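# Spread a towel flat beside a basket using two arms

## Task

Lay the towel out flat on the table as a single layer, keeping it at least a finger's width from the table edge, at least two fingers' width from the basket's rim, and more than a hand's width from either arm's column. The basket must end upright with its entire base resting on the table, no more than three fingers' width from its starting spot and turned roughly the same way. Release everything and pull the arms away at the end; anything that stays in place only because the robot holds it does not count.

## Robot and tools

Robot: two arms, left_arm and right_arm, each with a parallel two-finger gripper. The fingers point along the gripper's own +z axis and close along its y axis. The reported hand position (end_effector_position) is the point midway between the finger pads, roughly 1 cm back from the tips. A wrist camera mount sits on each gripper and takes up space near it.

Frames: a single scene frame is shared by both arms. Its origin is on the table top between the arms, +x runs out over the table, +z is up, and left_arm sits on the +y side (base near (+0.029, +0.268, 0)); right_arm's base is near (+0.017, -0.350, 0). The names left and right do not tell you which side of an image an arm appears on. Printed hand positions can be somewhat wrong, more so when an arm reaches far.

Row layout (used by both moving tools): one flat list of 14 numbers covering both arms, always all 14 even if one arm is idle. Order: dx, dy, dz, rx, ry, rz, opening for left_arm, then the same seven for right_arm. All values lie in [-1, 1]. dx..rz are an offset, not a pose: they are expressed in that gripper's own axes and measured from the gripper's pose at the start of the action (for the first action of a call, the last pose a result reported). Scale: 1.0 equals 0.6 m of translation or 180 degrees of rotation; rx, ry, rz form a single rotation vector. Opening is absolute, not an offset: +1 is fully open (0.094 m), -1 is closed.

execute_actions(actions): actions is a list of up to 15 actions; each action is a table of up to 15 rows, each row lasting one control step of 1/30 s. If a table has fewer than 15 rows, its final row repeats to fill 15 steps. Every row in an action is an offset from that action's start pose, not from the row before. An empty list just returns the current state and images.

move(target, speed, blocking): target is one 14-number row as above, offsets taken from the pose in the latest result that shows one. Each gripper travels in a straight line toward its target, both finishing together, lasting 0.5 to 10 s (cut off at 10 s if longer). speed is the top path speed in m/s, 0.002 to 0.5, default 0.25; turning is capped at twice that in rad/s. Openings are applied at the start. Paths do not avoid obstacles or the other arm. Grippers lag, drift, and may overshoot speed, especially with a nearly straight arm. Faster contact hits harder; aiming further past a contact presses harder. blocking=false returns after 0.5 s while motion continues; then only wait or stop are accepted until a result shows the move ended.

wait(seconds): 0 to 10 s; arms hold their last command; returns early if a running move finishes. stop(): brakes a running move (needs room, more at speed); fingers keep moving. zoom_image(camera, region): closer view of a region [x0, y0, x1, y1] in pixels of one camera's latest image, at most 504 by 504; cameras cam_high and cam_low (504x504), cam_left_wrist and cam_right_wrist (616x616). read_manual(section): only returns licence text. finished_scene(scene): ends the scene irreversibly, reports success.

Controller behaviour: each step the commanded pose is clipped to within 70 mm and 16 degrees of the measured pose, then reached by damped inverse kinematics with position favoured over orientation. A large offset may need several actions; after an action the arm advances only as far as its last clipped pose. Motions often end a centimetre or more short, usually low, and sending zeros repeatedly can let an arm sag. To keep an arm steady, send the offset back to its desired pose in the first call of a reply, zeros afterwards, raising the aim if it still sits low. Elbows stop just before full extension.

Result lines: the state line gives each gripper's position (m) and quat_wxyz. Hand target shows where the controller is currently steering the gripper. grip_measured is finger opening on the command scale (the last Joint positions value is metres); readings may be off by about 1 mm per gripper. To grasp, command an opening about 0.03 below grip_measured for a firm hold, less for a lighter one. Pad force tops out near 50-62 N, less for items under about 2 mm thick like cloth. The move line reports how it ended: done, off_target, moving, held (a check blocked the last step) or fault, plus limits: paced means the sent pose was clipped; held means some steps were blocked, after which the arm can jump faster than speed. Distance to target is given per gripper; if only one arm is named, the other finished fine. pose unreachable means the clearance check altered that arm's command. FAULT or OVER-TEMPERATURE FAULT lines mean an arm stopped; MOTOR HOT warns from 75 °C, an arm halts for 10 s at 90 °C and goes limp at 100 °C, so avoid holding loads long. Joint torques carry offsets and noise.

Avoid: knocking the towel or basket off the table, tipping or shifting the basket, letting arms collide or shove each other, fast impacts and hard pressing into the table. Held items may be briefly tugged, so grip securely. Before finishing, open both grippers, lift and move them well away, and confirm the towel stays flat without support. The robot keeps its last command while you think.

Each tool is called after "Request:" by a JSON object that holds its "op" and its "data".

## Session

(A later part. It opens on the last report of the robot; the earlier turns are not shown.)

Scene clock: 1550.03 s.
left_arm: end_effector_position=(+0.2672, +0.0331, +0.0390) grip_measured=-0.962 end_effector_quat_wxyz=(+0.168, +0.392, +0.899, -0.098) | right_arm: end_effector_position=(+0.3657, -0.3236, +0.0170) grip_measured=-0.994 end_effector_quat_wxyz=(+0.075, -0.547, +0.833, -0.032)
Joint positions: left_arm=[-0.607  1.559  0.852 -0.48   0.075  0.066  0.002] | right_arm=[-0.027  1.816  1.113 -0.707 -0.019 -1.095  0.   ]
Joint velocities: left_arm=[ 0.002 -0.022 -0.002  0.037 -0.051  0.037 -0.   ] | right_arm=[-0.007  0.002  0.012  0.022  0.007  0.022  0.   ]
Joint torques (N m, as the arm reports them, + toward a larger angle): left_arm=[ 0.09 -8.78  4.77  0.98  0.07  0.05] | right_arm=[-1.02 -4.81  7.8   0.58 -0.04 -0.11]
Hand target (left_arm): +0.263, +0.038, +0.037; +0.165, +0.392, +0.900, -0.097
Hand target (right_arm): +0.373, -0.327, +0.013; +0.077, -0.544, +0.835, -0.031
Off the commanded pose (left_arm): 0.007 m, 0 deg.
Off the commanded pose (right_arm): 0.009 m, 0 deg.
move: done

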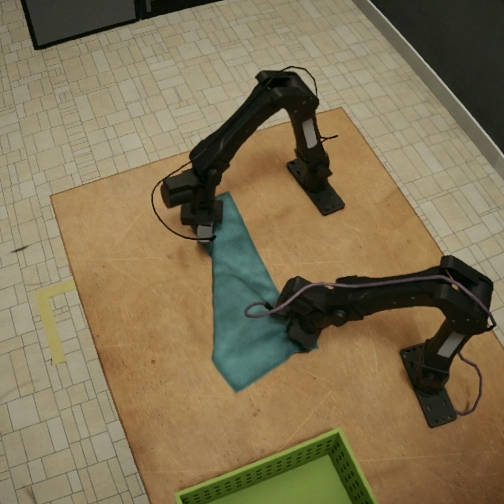

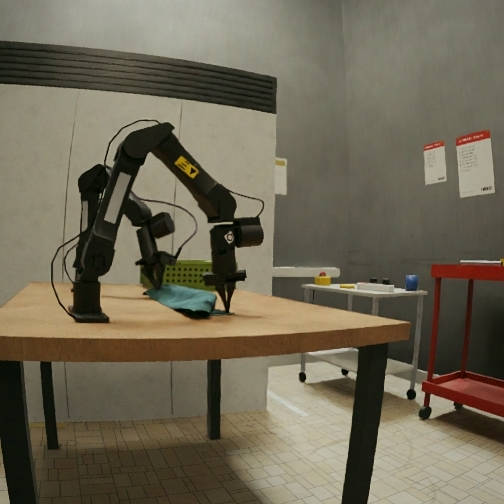

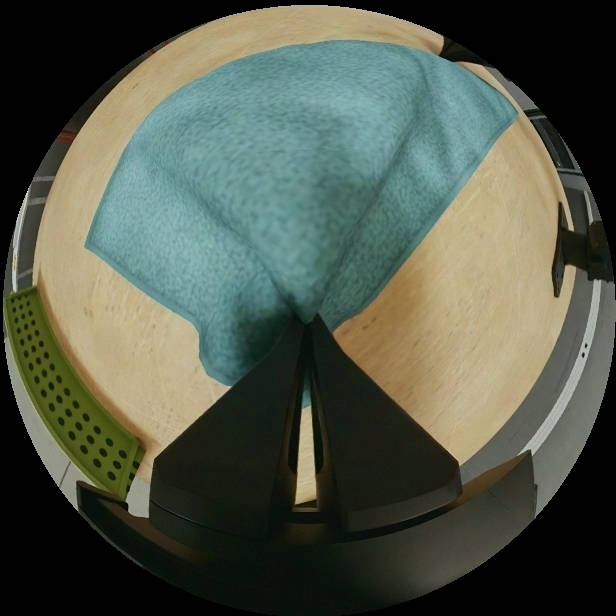

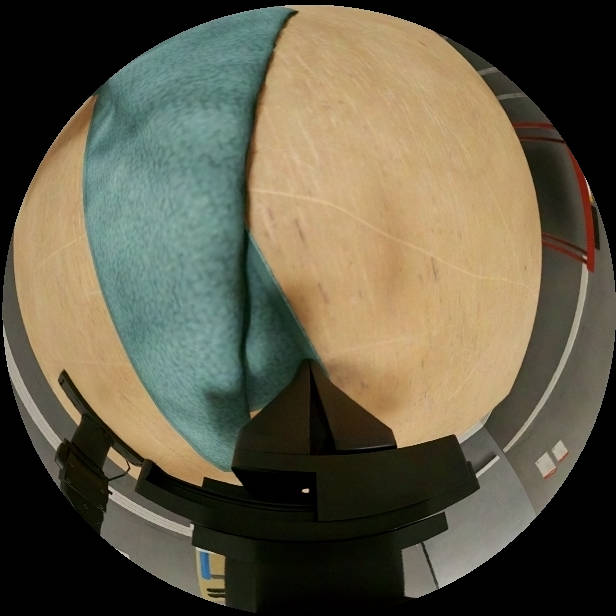

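Request:
{"op": "move", "data": {"target": [0.01,0,-0.004,0,0,0,-1, -0.006,-0.139,0.032,0,0,0,-1], "speed": 0.03}}

Scene clock: 1555.23 s.
left_arm: end_effector_position=(+0.2674, +0.0330, +0.0391) grip_measured=-0.962 end_effector_quat_wxyz=(+0.168, +0.392, +0.899, -0.098) | right_arm: end_effector_position=(+0.4401, -0.3467, +0.0189) grip_measured=-0.994 end_effector_quat_wxyz=(+0.077, -0.550, +0.831, -0.033)
Joint positions: left_arm=[-0.607  1.559  0.852 -0.479  0.075  0.066  0.002] | right_arm=[-0.098  2.067  1.476 -0.815 -0.031 -1.174  0.   ]
Joint velocities: left_arm=[-0.002 -0.027 -0.002  0.066  0.007  0.022 -0.001] | right_arm=[-0.012 -0.017 -0.002 -0.022 -0.022  0.007  0.   ]
Joint torques (N m, as the arm reports them, + toward a larger angle): left_arm=[ 0.21 -9.12  5.03  0.95  0.08  0.05] | right_arm=[-1.18 -6.39  7.74  0.65 -0.02 -0.05]
Hand target (left_arm): +0.263, +0.038, +0.039; +0.167, +0.392, +0.899, -0.098
Hand target (right_arm): +0.445, -0.353, +0.009; +0.074, -0.547, +0.833, -0.032
Off the commanded pose (left_arm): 0.007 m, 0 deg.
Off the commanded pose (right_arm): 0.013 m, 1 deg.
move: off_target (right_arm)

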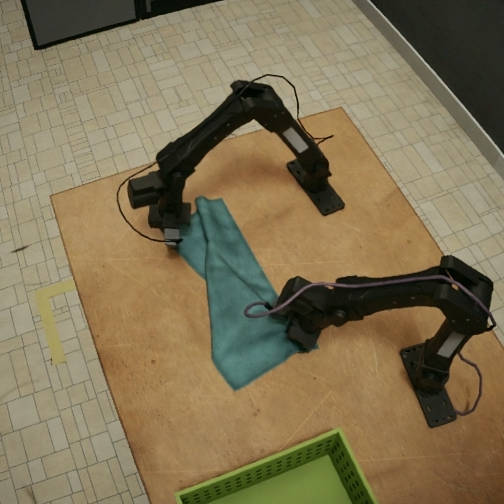

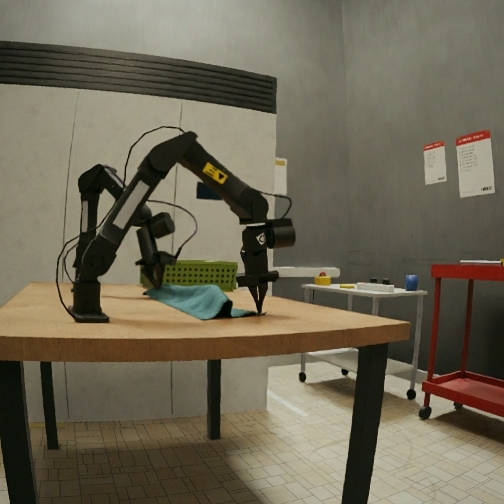

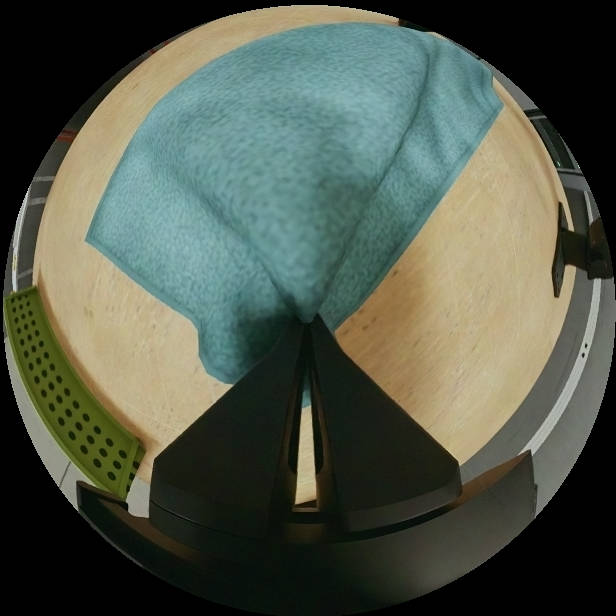

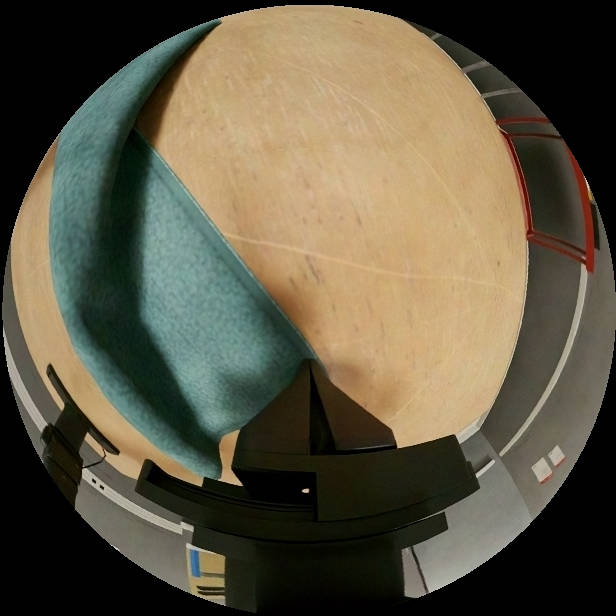

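Request:
{"op": "move", "data": {"target": [0.01,0,-0.004,0,0,0,-1, 0.011,-0.146,0.030,0,0,0,-1], "speed": 0.03}}

Scene clock: 1561.53 s.
left_arm: end_effector_position=(+0.2689, +0.0316, +0.0399) grip_measured=-0.962 end_effector_quat_wxyz=(+0.172, +0.392, +0.898, -0.099) | right_arm: end_effector_position=(+0.5138, -0.3770, +0.0216) grip_measured=-0.994 end_effector_quat_wxyz=(+0.076, -0.554, +0.829, -0.029)
Joint positions: left_arm=[-0.607  1.559  0.852 -0.47   0.075  0.066  0.002] | right_arm=[-0.164  2.371  1.989 -1.034 -0.047 -1.248  0.   ]
Joint velocities: left_arm=[-0.012  0.017 -0.002  0.066 -0.066 -0.066 -0.001] | right_arm=[-0.007  0.012  0.012 -0.095  0.007  0.022 -0.001]
Joint torques (N m, as the arm reports them, + toward a larger angle): left_arm=[ 0.22 -9.25  4.97  0.91  0.05  0.02] | right_arm=[-1.29 -9.13  8.34  0.56  0.02 -0.08]
Hand target (left_arm): +0.263, +0.038, +0.039; +0.168, +0.392, +0.899, -0.098
Hand target (right_arm): +0.520, -0.387, +0.012; +0.076, -0.550, +0.831, -0.034
Off the commanded pose (left_arm): 0.009 m, 1 deg.
Off the commanded pose (right_arm): 0.015 m, 1 deg.
move: off_target (right_arm)

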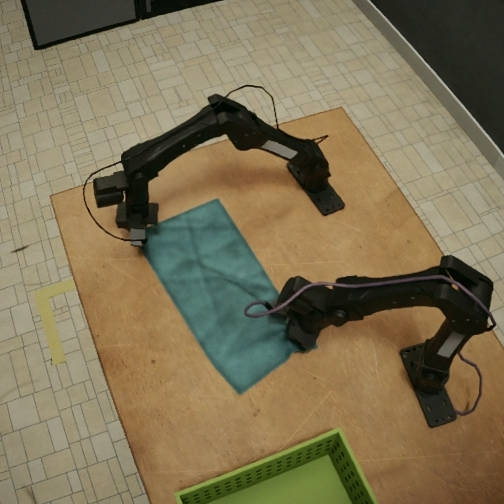

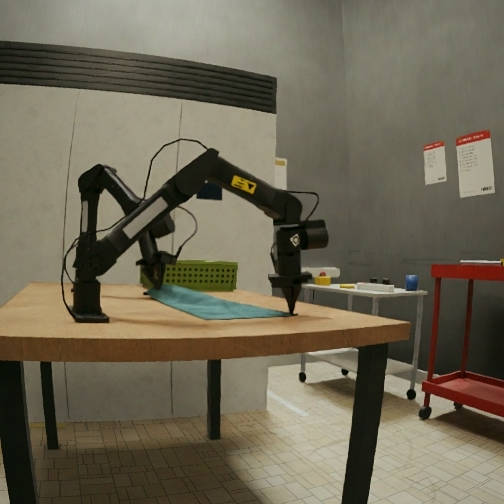

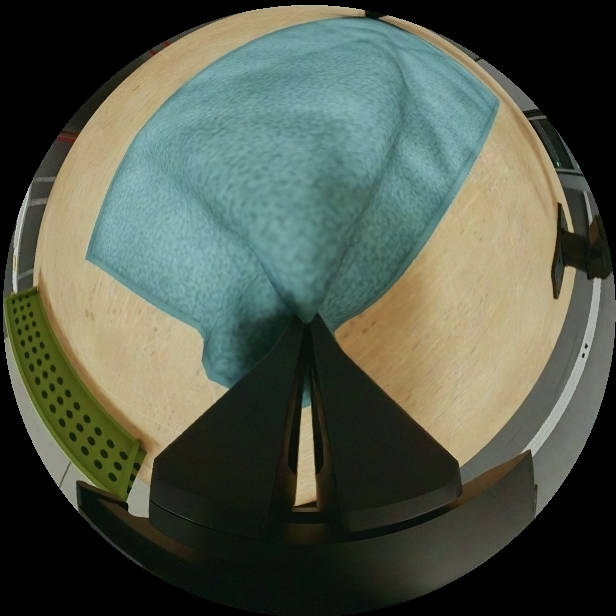

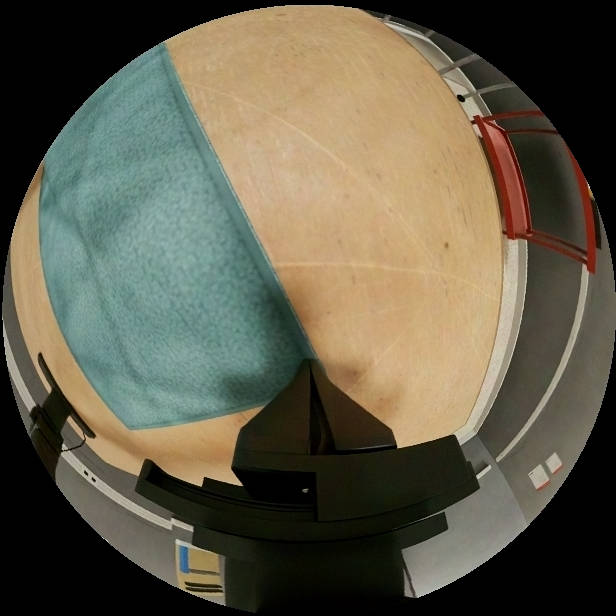

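Request:
{"op": "move", "data": {"target": [0.018,0.002,0.03,0,0,0,-1, 0.015,0.02,-0.13,0,0,0,-1], "speed": 0.05}}

Request:
{"op": "execute_actions", "data": {"actions": [[[0,0,0,0,0,0,-0.2, 0,0,0,0,0,0,-1]],[[0,0,0,0,0,0,-0.2, 0,0,0,0,0,0,-1]],[[0,0,-0.1,0,0,0,-0.2, 0,0,0,0,0,0,-1]],[[0,0,-0.1,0,0,0,-0.2, 0,0,0,0,0,0,-1]]]}}

Scene clock: 1566.03 s.
left_arm: end_effector_position=(+0.2727, +0.0281, +0.0302) grip_measured=-0.962 end_effector_quat_wxyz=(+0.186, +0.391, +0.895, -0.104) | right_arm: end_effector_position=(+0.4838, -0.3788, +0.0732) grip_measured=-0.994 end_effector_quat_wxyz=(+0.057, -0.556, +0.829, -0.015)
Joint positions: left_arm=[-0.607  1.579  0.815 -0.383  0.075  0.066  0.002] | right_arm=[-0.172  2.264  2.017 -1.216 -0.048 -1.261  0.   ]
Joint velocities: left_arm=[ 0.002 -0.017 -0.022  0.037  0.022  0.007 -0.001] | right_arm=[ 0.002  0.007  0.012 -0.051 -0.051 -0.007 -0.001]
Joint torques (N m, as the arm reports them, + toward a larger angle): left_arm=[ 0.04 -6.24  4.78  1.12  0.06  0.02] | right_arm=[ -0.7  -13.25   9.18   0.32  -0.04  -0.05]
Hand target (left_arm): +0.267, +0.034, +0.019; +0.172, +0.392, +0.898, -0.099
Hand target (right_arm): +0.487, -0.384, +0.096; +0.075, -0.554, +0.828, -0.029
Off the commanded pose (left_arm): 0.014 m, 2 deg.
Off the commanded pose (right_arm): 0.024 m, 3 deg.
move: off_target (left_arm, right_arm)

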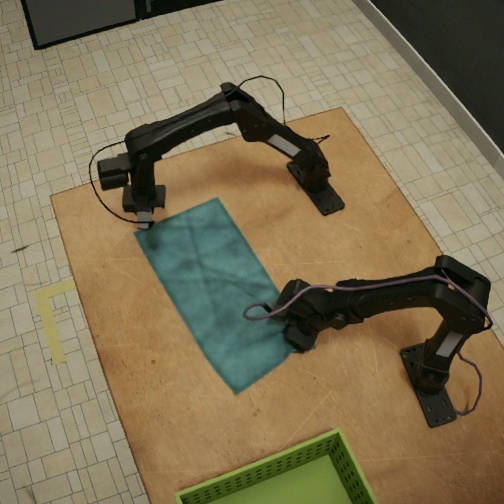

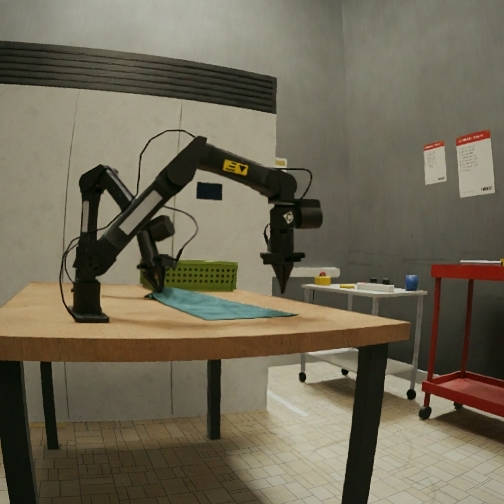

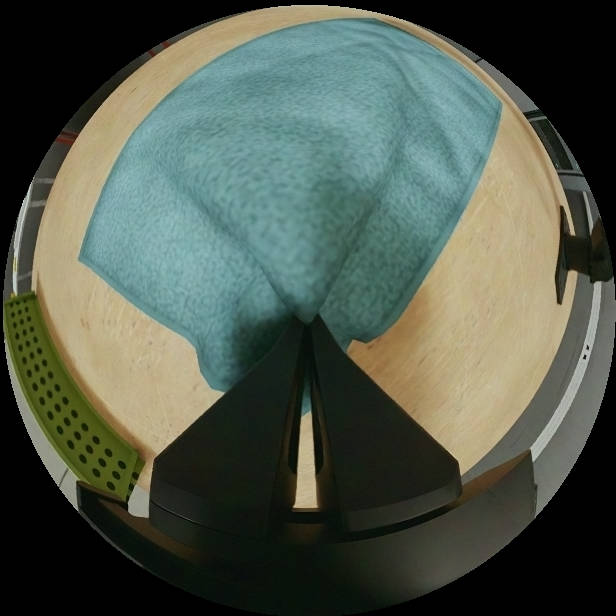

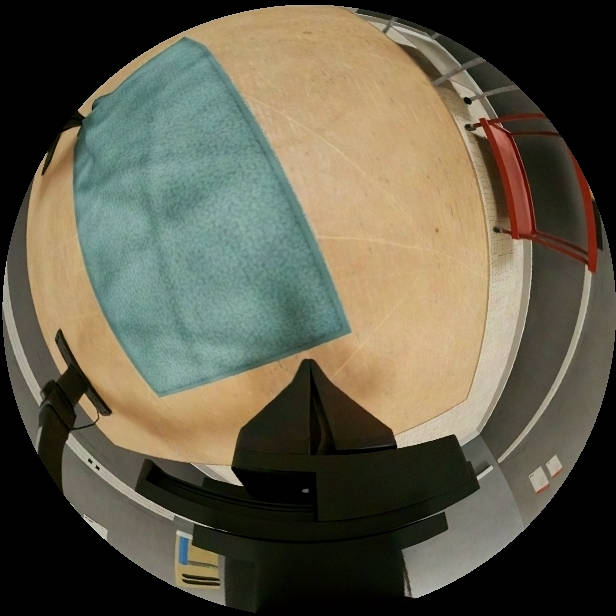

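Scene clock: 1568.03 s.
left_arm: end_effector_position=(+0.2446, +0.0649, +0.1334) grip_measured=-0.202 end_effector_quat_wxyz=(+0.202, +0.386, +0.894, -0.104) | right_arm: end_effector_position=(+0.4838, -0.3788, +0.0732) grip_measured=-0.994 end_effector_quat_wxyz=(+0.057, -0.556, +0.829, -0.015)
Joint positions: left_arm=[-0.579  1.248  0.958 -0.828  0.075  0.084  0.037] | right_arm=[-0.172  2.264  2.017 -1.216 -0.048 -1.261  0.   ]
Joint velocities: left_arm=[-0.007  0.027  0.002 -0.095 -0.037  0.007  0.001] | right_arm=[-0.007  0.007  0.002  0.066  0.007  0.037  0.   ]
Joint torques (N m, as the arm reports them, + toward a larger angle): left_arm=[ 0.58 -4.38  9.37  0.9   0.16  0.14] | right_arm=[  0.   -10.6    6.54   0.38  -0.02  -0.01]
Hand target (left_arm): +0.243, +0.067, +0.136; +0.194, +0.389, +0.895, -0.105
Hand target (right_arm): +0.484, -0.379, +0.073; +0.057, -0.556, +0.829, -0.015
Off the commanded pose (left_arm): 0.004 m, 1 deg.
Off the commanded pose (right_arm): 0.000 m, 0 deg.

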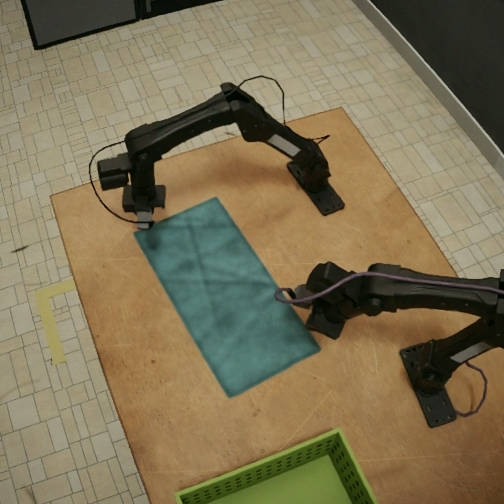

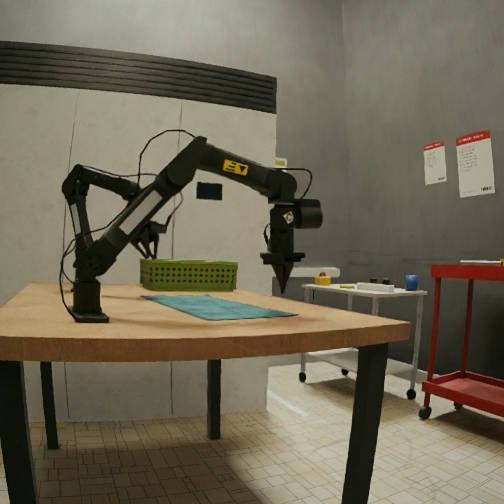

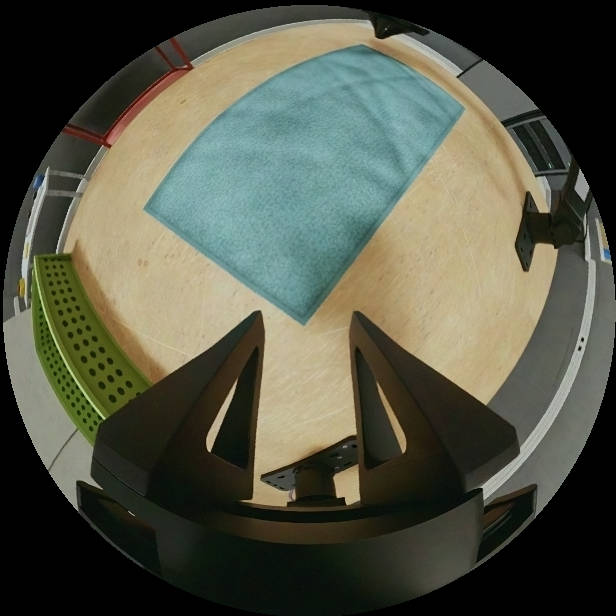

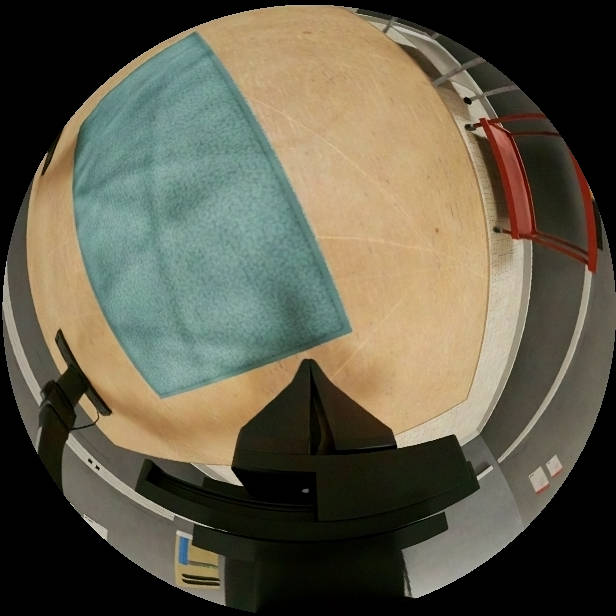

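Request:
{"op": "move", "data": {"target": [0.155,0.375,-0.2505,-0.140,-0.010,-0.285,-1, 0.209,0.357,-0.2945,0.028,0.032,0.357,-1], "speed": 0.2}}

Scene clock: 1595.03 s.
left_arm: end_effector_position=(+0.3073, +0.3268, +0.2111) grip_measured=-0.985 end_effector_quat_wxyz=(+0.222, -0.079, +0.972, +0.002) | right_arm: end_effector_position=(+0.2280, -0.4182, +0.2194) grip_measured=-0.994 end_effector_quat_wxyz=(+0.064, -0.038, +0.996, -0.049)
Joint positions: left_arm=[ 0.379  1.242  1.27  -1.155  0.066  0.066  0.001] | right_arm=[-0.364  1.299  1.432 -1.552  0.053 -0.352  0.   ]
Joint velocities: left_arm=[ 0.007 -0.002  0.022 -0.022  0.11  -0.007 -0.002] | right_arm=[ 0.022 -0.017  0.012 -0.051 -0.022 -0.066  0.001]
Joint torques (N m, as the arm reports them, + toward a larger angle): left_arm=[ 0.58 -3.44 10.23  0.91 -0.04 -0.1 ] | right_arm=[-0.85 -4.5   5.01  0.4   0.1   0.07]
Hand target (left_arm): +0.308, +0.330, +0.217; +0.222, -0.089, +0.971, +0.006
Hand target (right_arm): +0.222, -0.420, +0.221; +0.065, -0.027, +0.996, -0.053
Off the commanded pose (left_arm): 0.010 m, 1 deg.
Off the commanded pose (right_arm): 0.008 m, 3 deg.
joint sent to its limit (right arm) — the command would take joint 4 (wrist pitch) past its lower limit, so that joint was sent only as far as its limit.
move: off_target (right_arm)

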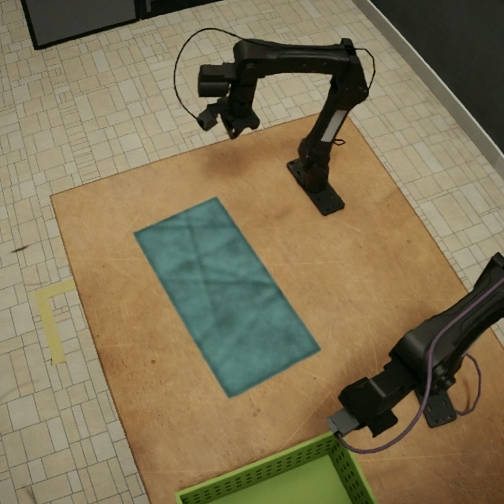

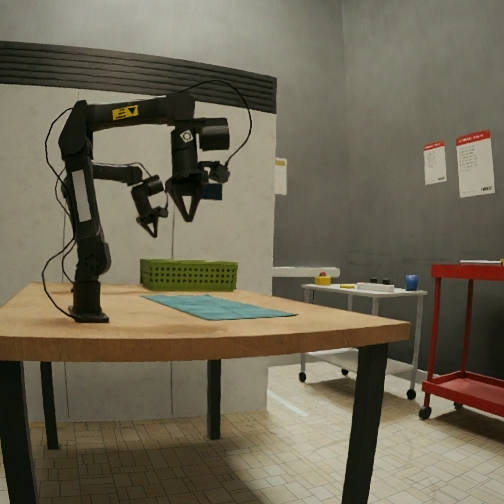

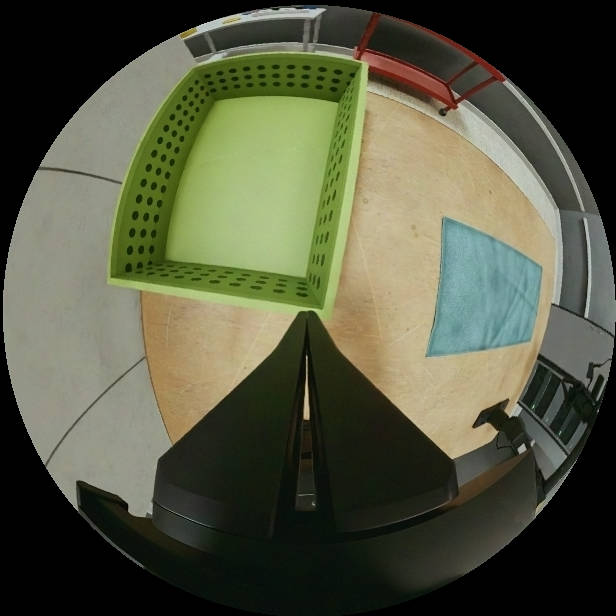

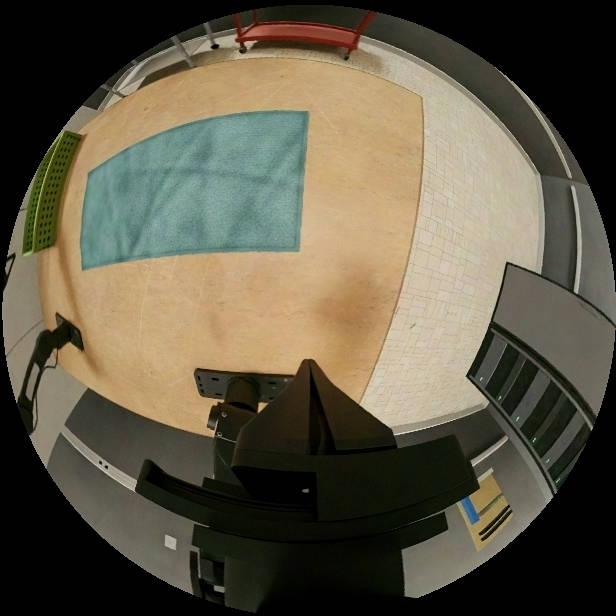

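Request:
{"op": "move", "data": {"target": [-0.05,0.0,0.15,0,0,0,-1, 0,0,-0.01,0,0,0,-1], "speed": 0.1}}

Scene clock: 1616.93 s.
left_arm: end_effector_position=(+0.3766, +0.3359, +0.1517) grip_measured=-0.985 end_effector_quat_wxyz=(+0.233, -0.077, +0.970, +0.000) | right_arm: end_effector_position=(+0.2280, -0.4182, +0.2194) grip_measured=-0.994 end_effector_quat_wxyz=(+0.064, -0.036, +0.996, -0.048)
Joint positions: left_arm=[ 0.355  1.46   1.19  -0.835  0.063  0.048  0.001] | right_arm=[-0.364  1.299  1.432 -1.552  0.053 -0.35   0.   ]
Joint velocities: left_arm=[-0.002  0.002 -0.007  0.037 -0.022 -0.007 -0.   ] | right_arm=[ 0.002 -0.012  0.007 -0.022 -0.007 -0.051  0.001]
Joint torques (N m, as the arm reports them, + toward a larger angle): left_arm=[-0.53 -6.6   6.15  1.13 -0.05 -0.08] | right_arm=[ 0.08 -3.67  7.24  0.41  0.03 -0.03]
Hand target (left_arm): +0.373, +0.334, +0.143; +0.222, -0.079, +0.972, +0.002
Hand target (right_arm): +0.227, -0.418, +0.225; +0.072, -0.038, +0.995, -0.051
Off the commanded pose (left_arm): 0.010 m, 1 deg.
Off the commanded pose (right_arm): 0.006 m, 0 deg.
joint sent to its limit (right arm) — the command would take joint 4 (wrist pitch) past its lower limit, so that joint was sent only as far as its limit.
move: done

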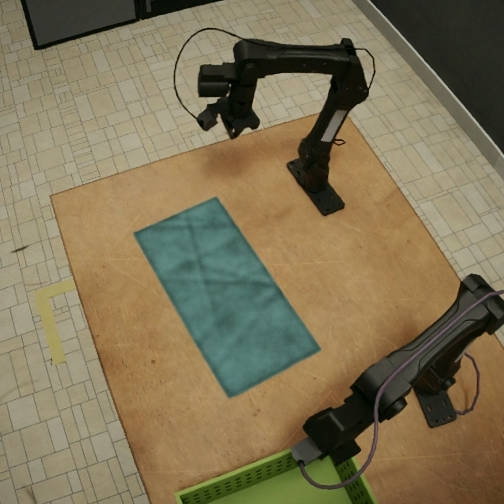

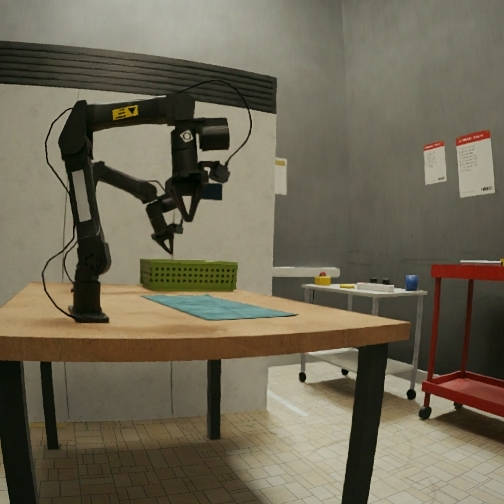

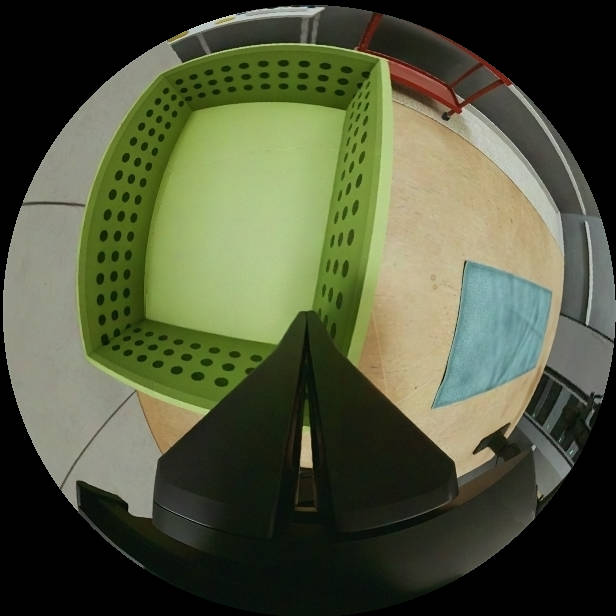

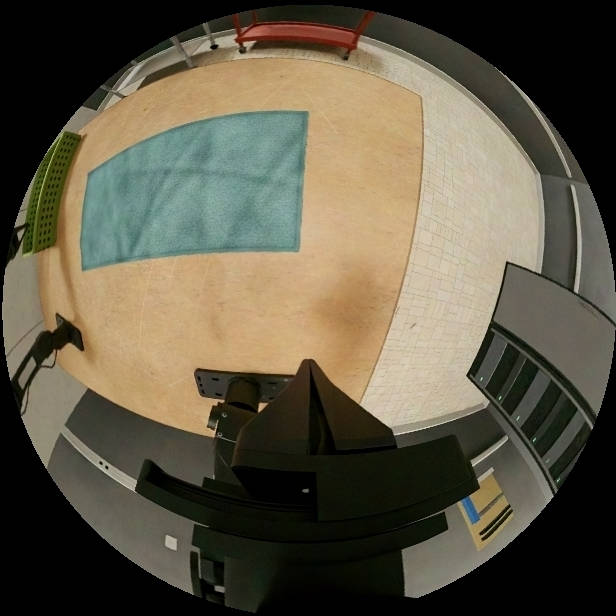

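Request:
{"op": "move", "data": {"target": [-0.02,0.0,0.115,0,0,0,-1, 0,0,-0.005,0,0,0,-1], "speed": 0.06}}

Scene clock: 1622.00 s.
left_arm: end_effector_position=(+0.4234, +0.3426, +0.1061) grip_measured=-0.985 end_effector_quat_wxyz=(+0.245, -0.074, +0.967, +0.001) | right_arm: end_effector_position=(+0.2280, -0.4182, +0.2194) grip_measured=-0.994 end_effector_quat_wxyz=(+0.064, -0.036, +0.996, -0.048)
Joint positions: left_arm=[ 0.346  1.642  1.174 -0.611  0.063  0.043  0.001] | right_arm=[-0.364  1.299  1.432 -1.552  0.053 -0.35   0.   ]
Joint velocities: left_arm=[-0.002 -0.007  0.002 -0.037 -0.139  0.007 -0.001] | right_arm=[-0.007  0.007 -0.027 -0.051  0.081  0.081  0.001]
Joint torques (N m, as the arm reports them, + toward a larger angle): left_arm=[-0.49 -8.29  5.63  1.17 -0.03 -0.08] | right_arm=[ 0.05 -3.02  6.92  0.41  0.03  0.  ]
Hand target (left_arm): +0.419, +0.340, +0.096; +0.232, -0.077, +0.970, +0.001
Hand target (right_arm): +0.228, -0.418, +0.222; +0.067, -0.036, +0.996, -0.049
Off the commanded pose (left_arm): 0.012 m, 1 deg.
Off the commanded pose (right_arm): 0.003 m, 0 deg.
joint sent to its limit (right arm) — the command would take joint 4 (wrist pitch) past its lower limit, so that joint was sent only as far as its limit.
move: off_target (left_arm)

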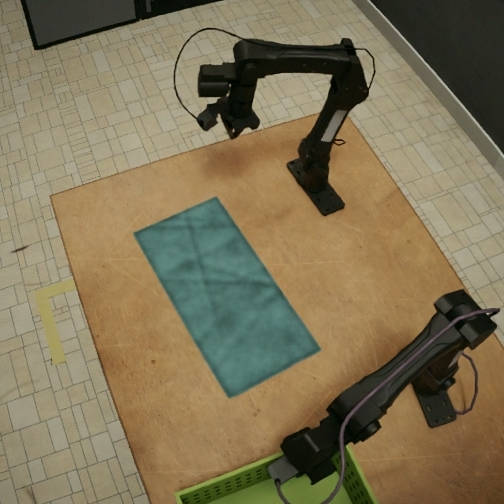

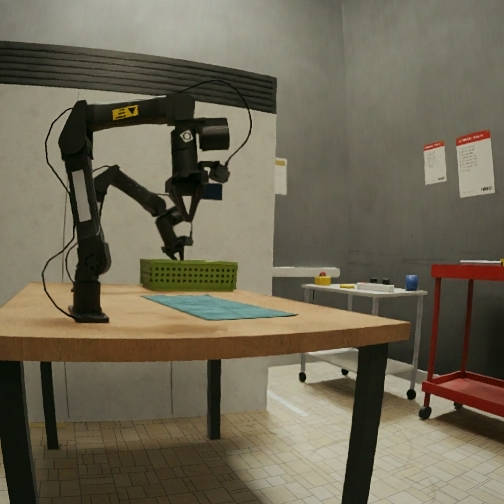

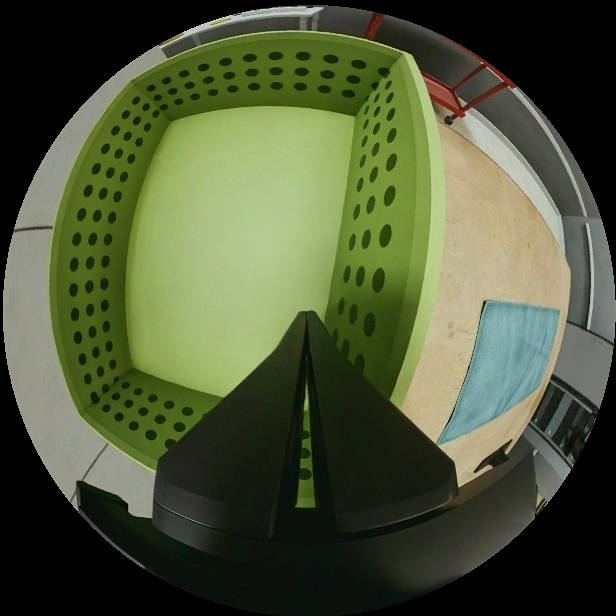

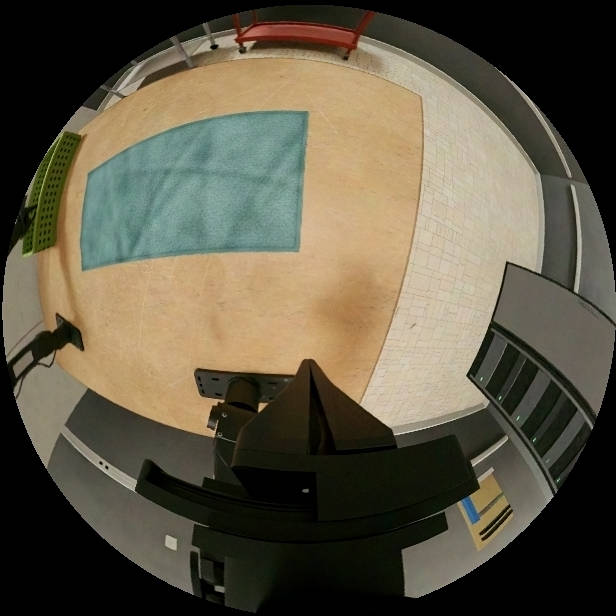

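Request:
{"op": "move", "data": {"target": [0.032,0.002,0.059,0,0.11,0,-1, 0,0,-0.005,0,0,0,-1], "speed": 0.05}}

Scene clock: 1632.13 s.
left_arm: end_effector_position=(+0.4190, +0.3430, +0.0629) grip_measured=-0.985 end_effector_quat_wxyz=(+0.076, -0.080, +0.994, -0.018) | right_arm: end_effector_position=(+0.2280, -0.4182, +0.2194) grip_measured=-0.994 end_effector_quat_wxyz=(+0.064, -0.036, +0.996, -0.048)
Joint positions: left_arm=[ 0.346  1.941  1.476 -0.96   0.056  0.046  0.001] | right_arm=[-0.364  1.299  1.432 -1.552  0.053 -0.35   0.   ]
Joint velocities: left_arm=[-0.012 -0.007 -0.002 -0.007 -0.081 -0.022 -0.   ] | right_arm=[-0.012 -0.007 -0.002 -0.051 -0.022 -0.007  0.001]
Joint torques (N m, as the arm reports them, + toward a larger angle): left_arm=[ -0.62 -10.34   9.77   0.41  -0.07   0.11] | right_arm=[ 0.05 -3.03  6.91  0.41  0.03  0.  ]
Hand target (left_arm): +0.423, +0.342, +0.066; +0.076, -0.071, +0.995, -0.013
Hand target (right_arm): +0.228, -0.418, +0.222; +0.067, -0.036, +0.996, -0.049
Off the commanded pose (left_arm): 0.005 m, 1 deg.
Off the commanded pose (right_arm): 0.003 m, 0 deg.
joint sent to its limit (right arm) — the command would take joint 4 (wrist pitch) past its lower limit, so that joint was sent only as far as its limit.
move: done

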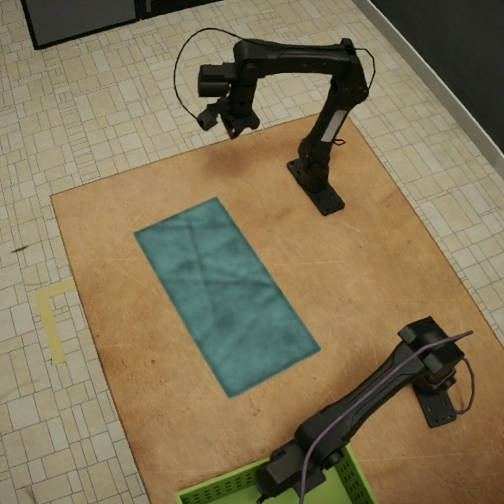

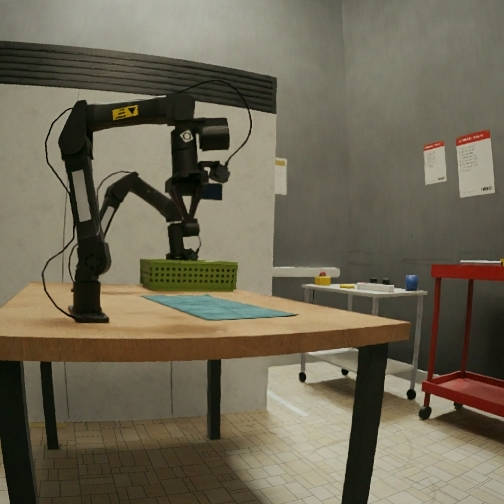

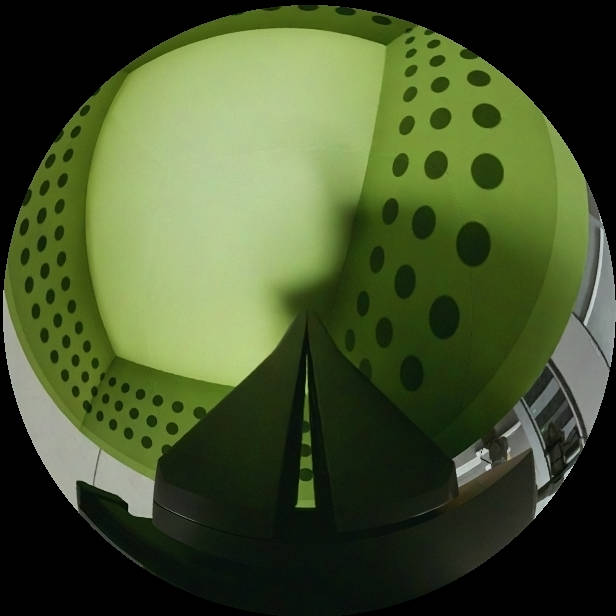

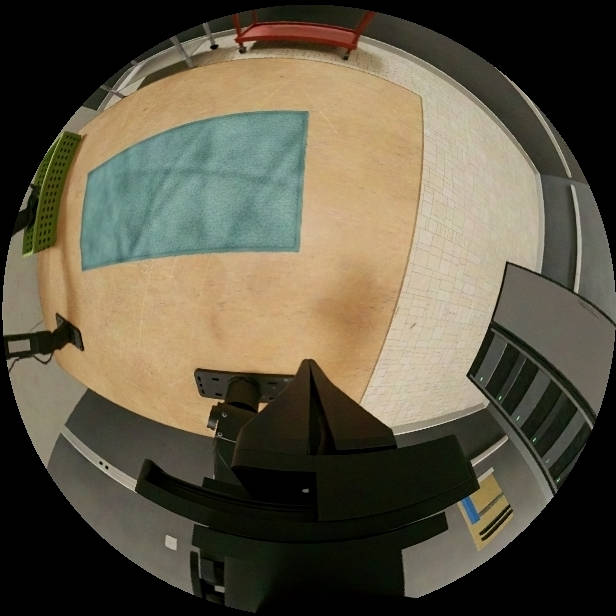

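Request:
{"op": "move", "data": {"target": [-0.024,-0.099,-0.012,0,0,0,-1, 0,0,-0.005,0,0,0,-1], "speed": 0.03}}

Scene clock: 1638.93 s.
left_arm: end_effector_position=(+0.4380, +0.2902, +0.0732) grip_measured=-0.985 end_effector_quat_wxyz=(+0.078, -0.078, +0.994, -0.019) | right_arm: end_effector_position=(+0.2280, -0.4182, +0.2194) grip_measured=-0.994 end_effector_quat_wxyz=(+0.064, -0.036, +0.996, -0.048)
Joint positions: left_arm=[ 0.202  1.97   1.558 -1.002  0.037 -0.093  0.001] | right_arm=[-0.364  1.299  1.432 -1.552  0.053 -0.35   0.   ]
Joint velocities: left_arm=[-0.007  0.007 -0.007  0.051  0.066 -0.095  0.001] | right_arm=[-0.012  0.027 -0.002 -0.037 -0.095 -0.022 -0.001]
Joint torques (N m, as the arm reports them, + toward a larger angle): left_arm=[ -0.71 -10.42   9.76   0.43  -0.03  -0.11] | right_arm=[ 0.05 -3.03  6.91  0.41  0.03  0.  ]
Hand target (left_arm): +0.442, +0.287, +0.076; +0.077, -0.080, +0.994, -0.018
Hand target (right_arm): +0.228, -0.418, +0.222; +0.067, -0.036, +0.996, -0.049
Off the commanded pose (left_arm): 0.005 m, 0 deg.
Off the commanded pose (right_arm): 0.003 m, 0 deg.
joint sent to its limit (right arm) — the command would take joint 4 (wrist pitch) past its lower limit, so that joint was sent only as far as its limit.
move: done

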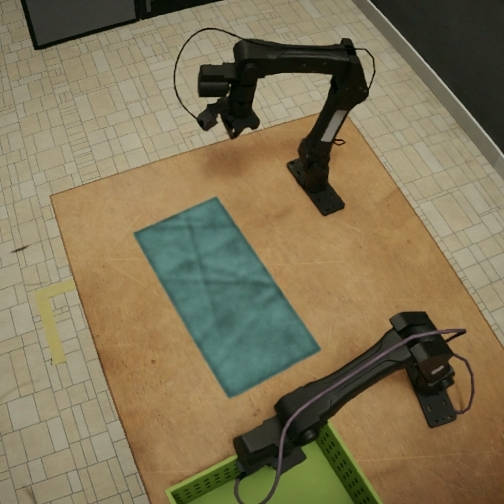

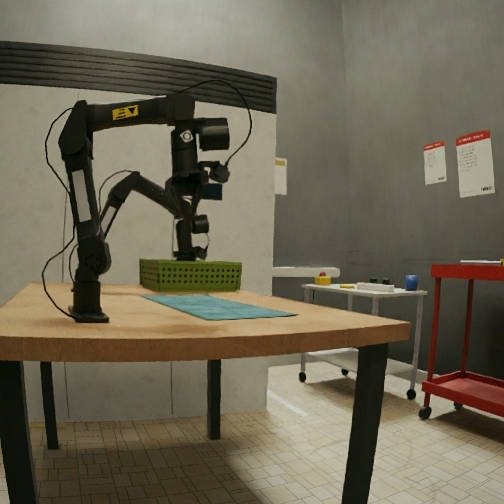

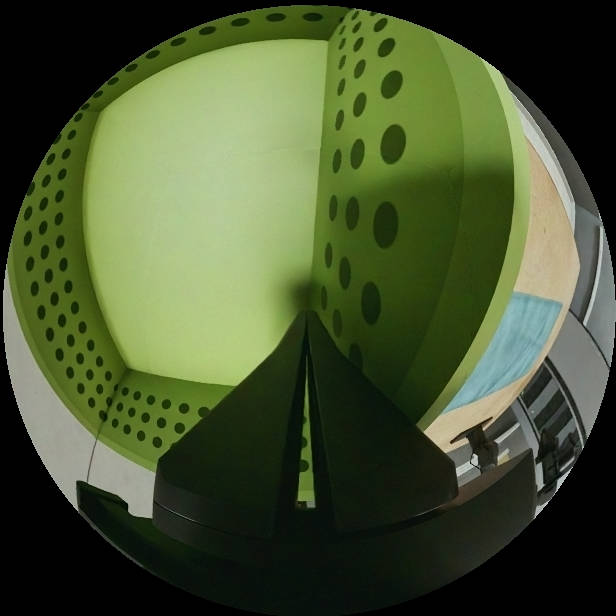

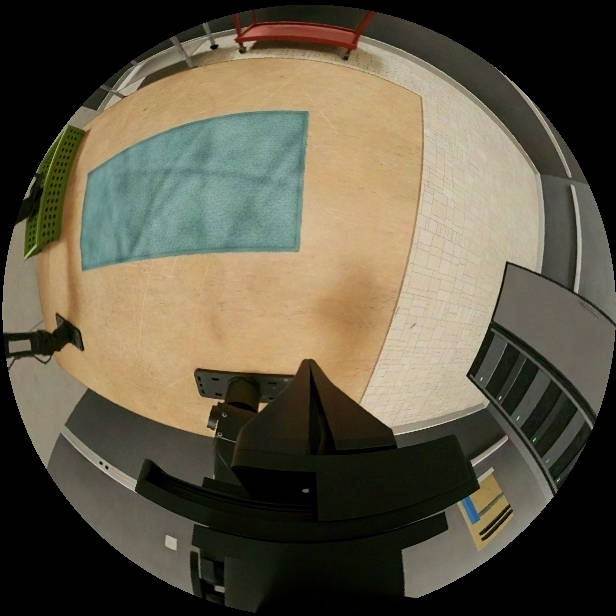

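Request:
{"op": "zoom_image", "data": {"camera": "cam_high", "region": [140, 360, 420, 504]}}

Region (140, 360, 420, 504) of cam_high's 504x504 image, scaled by 1.800, with more detail than that image has; it fills the top 259 rows of this view, and the rest is white.

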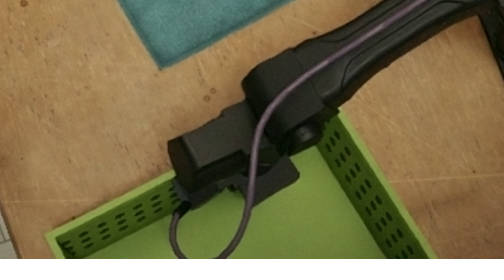

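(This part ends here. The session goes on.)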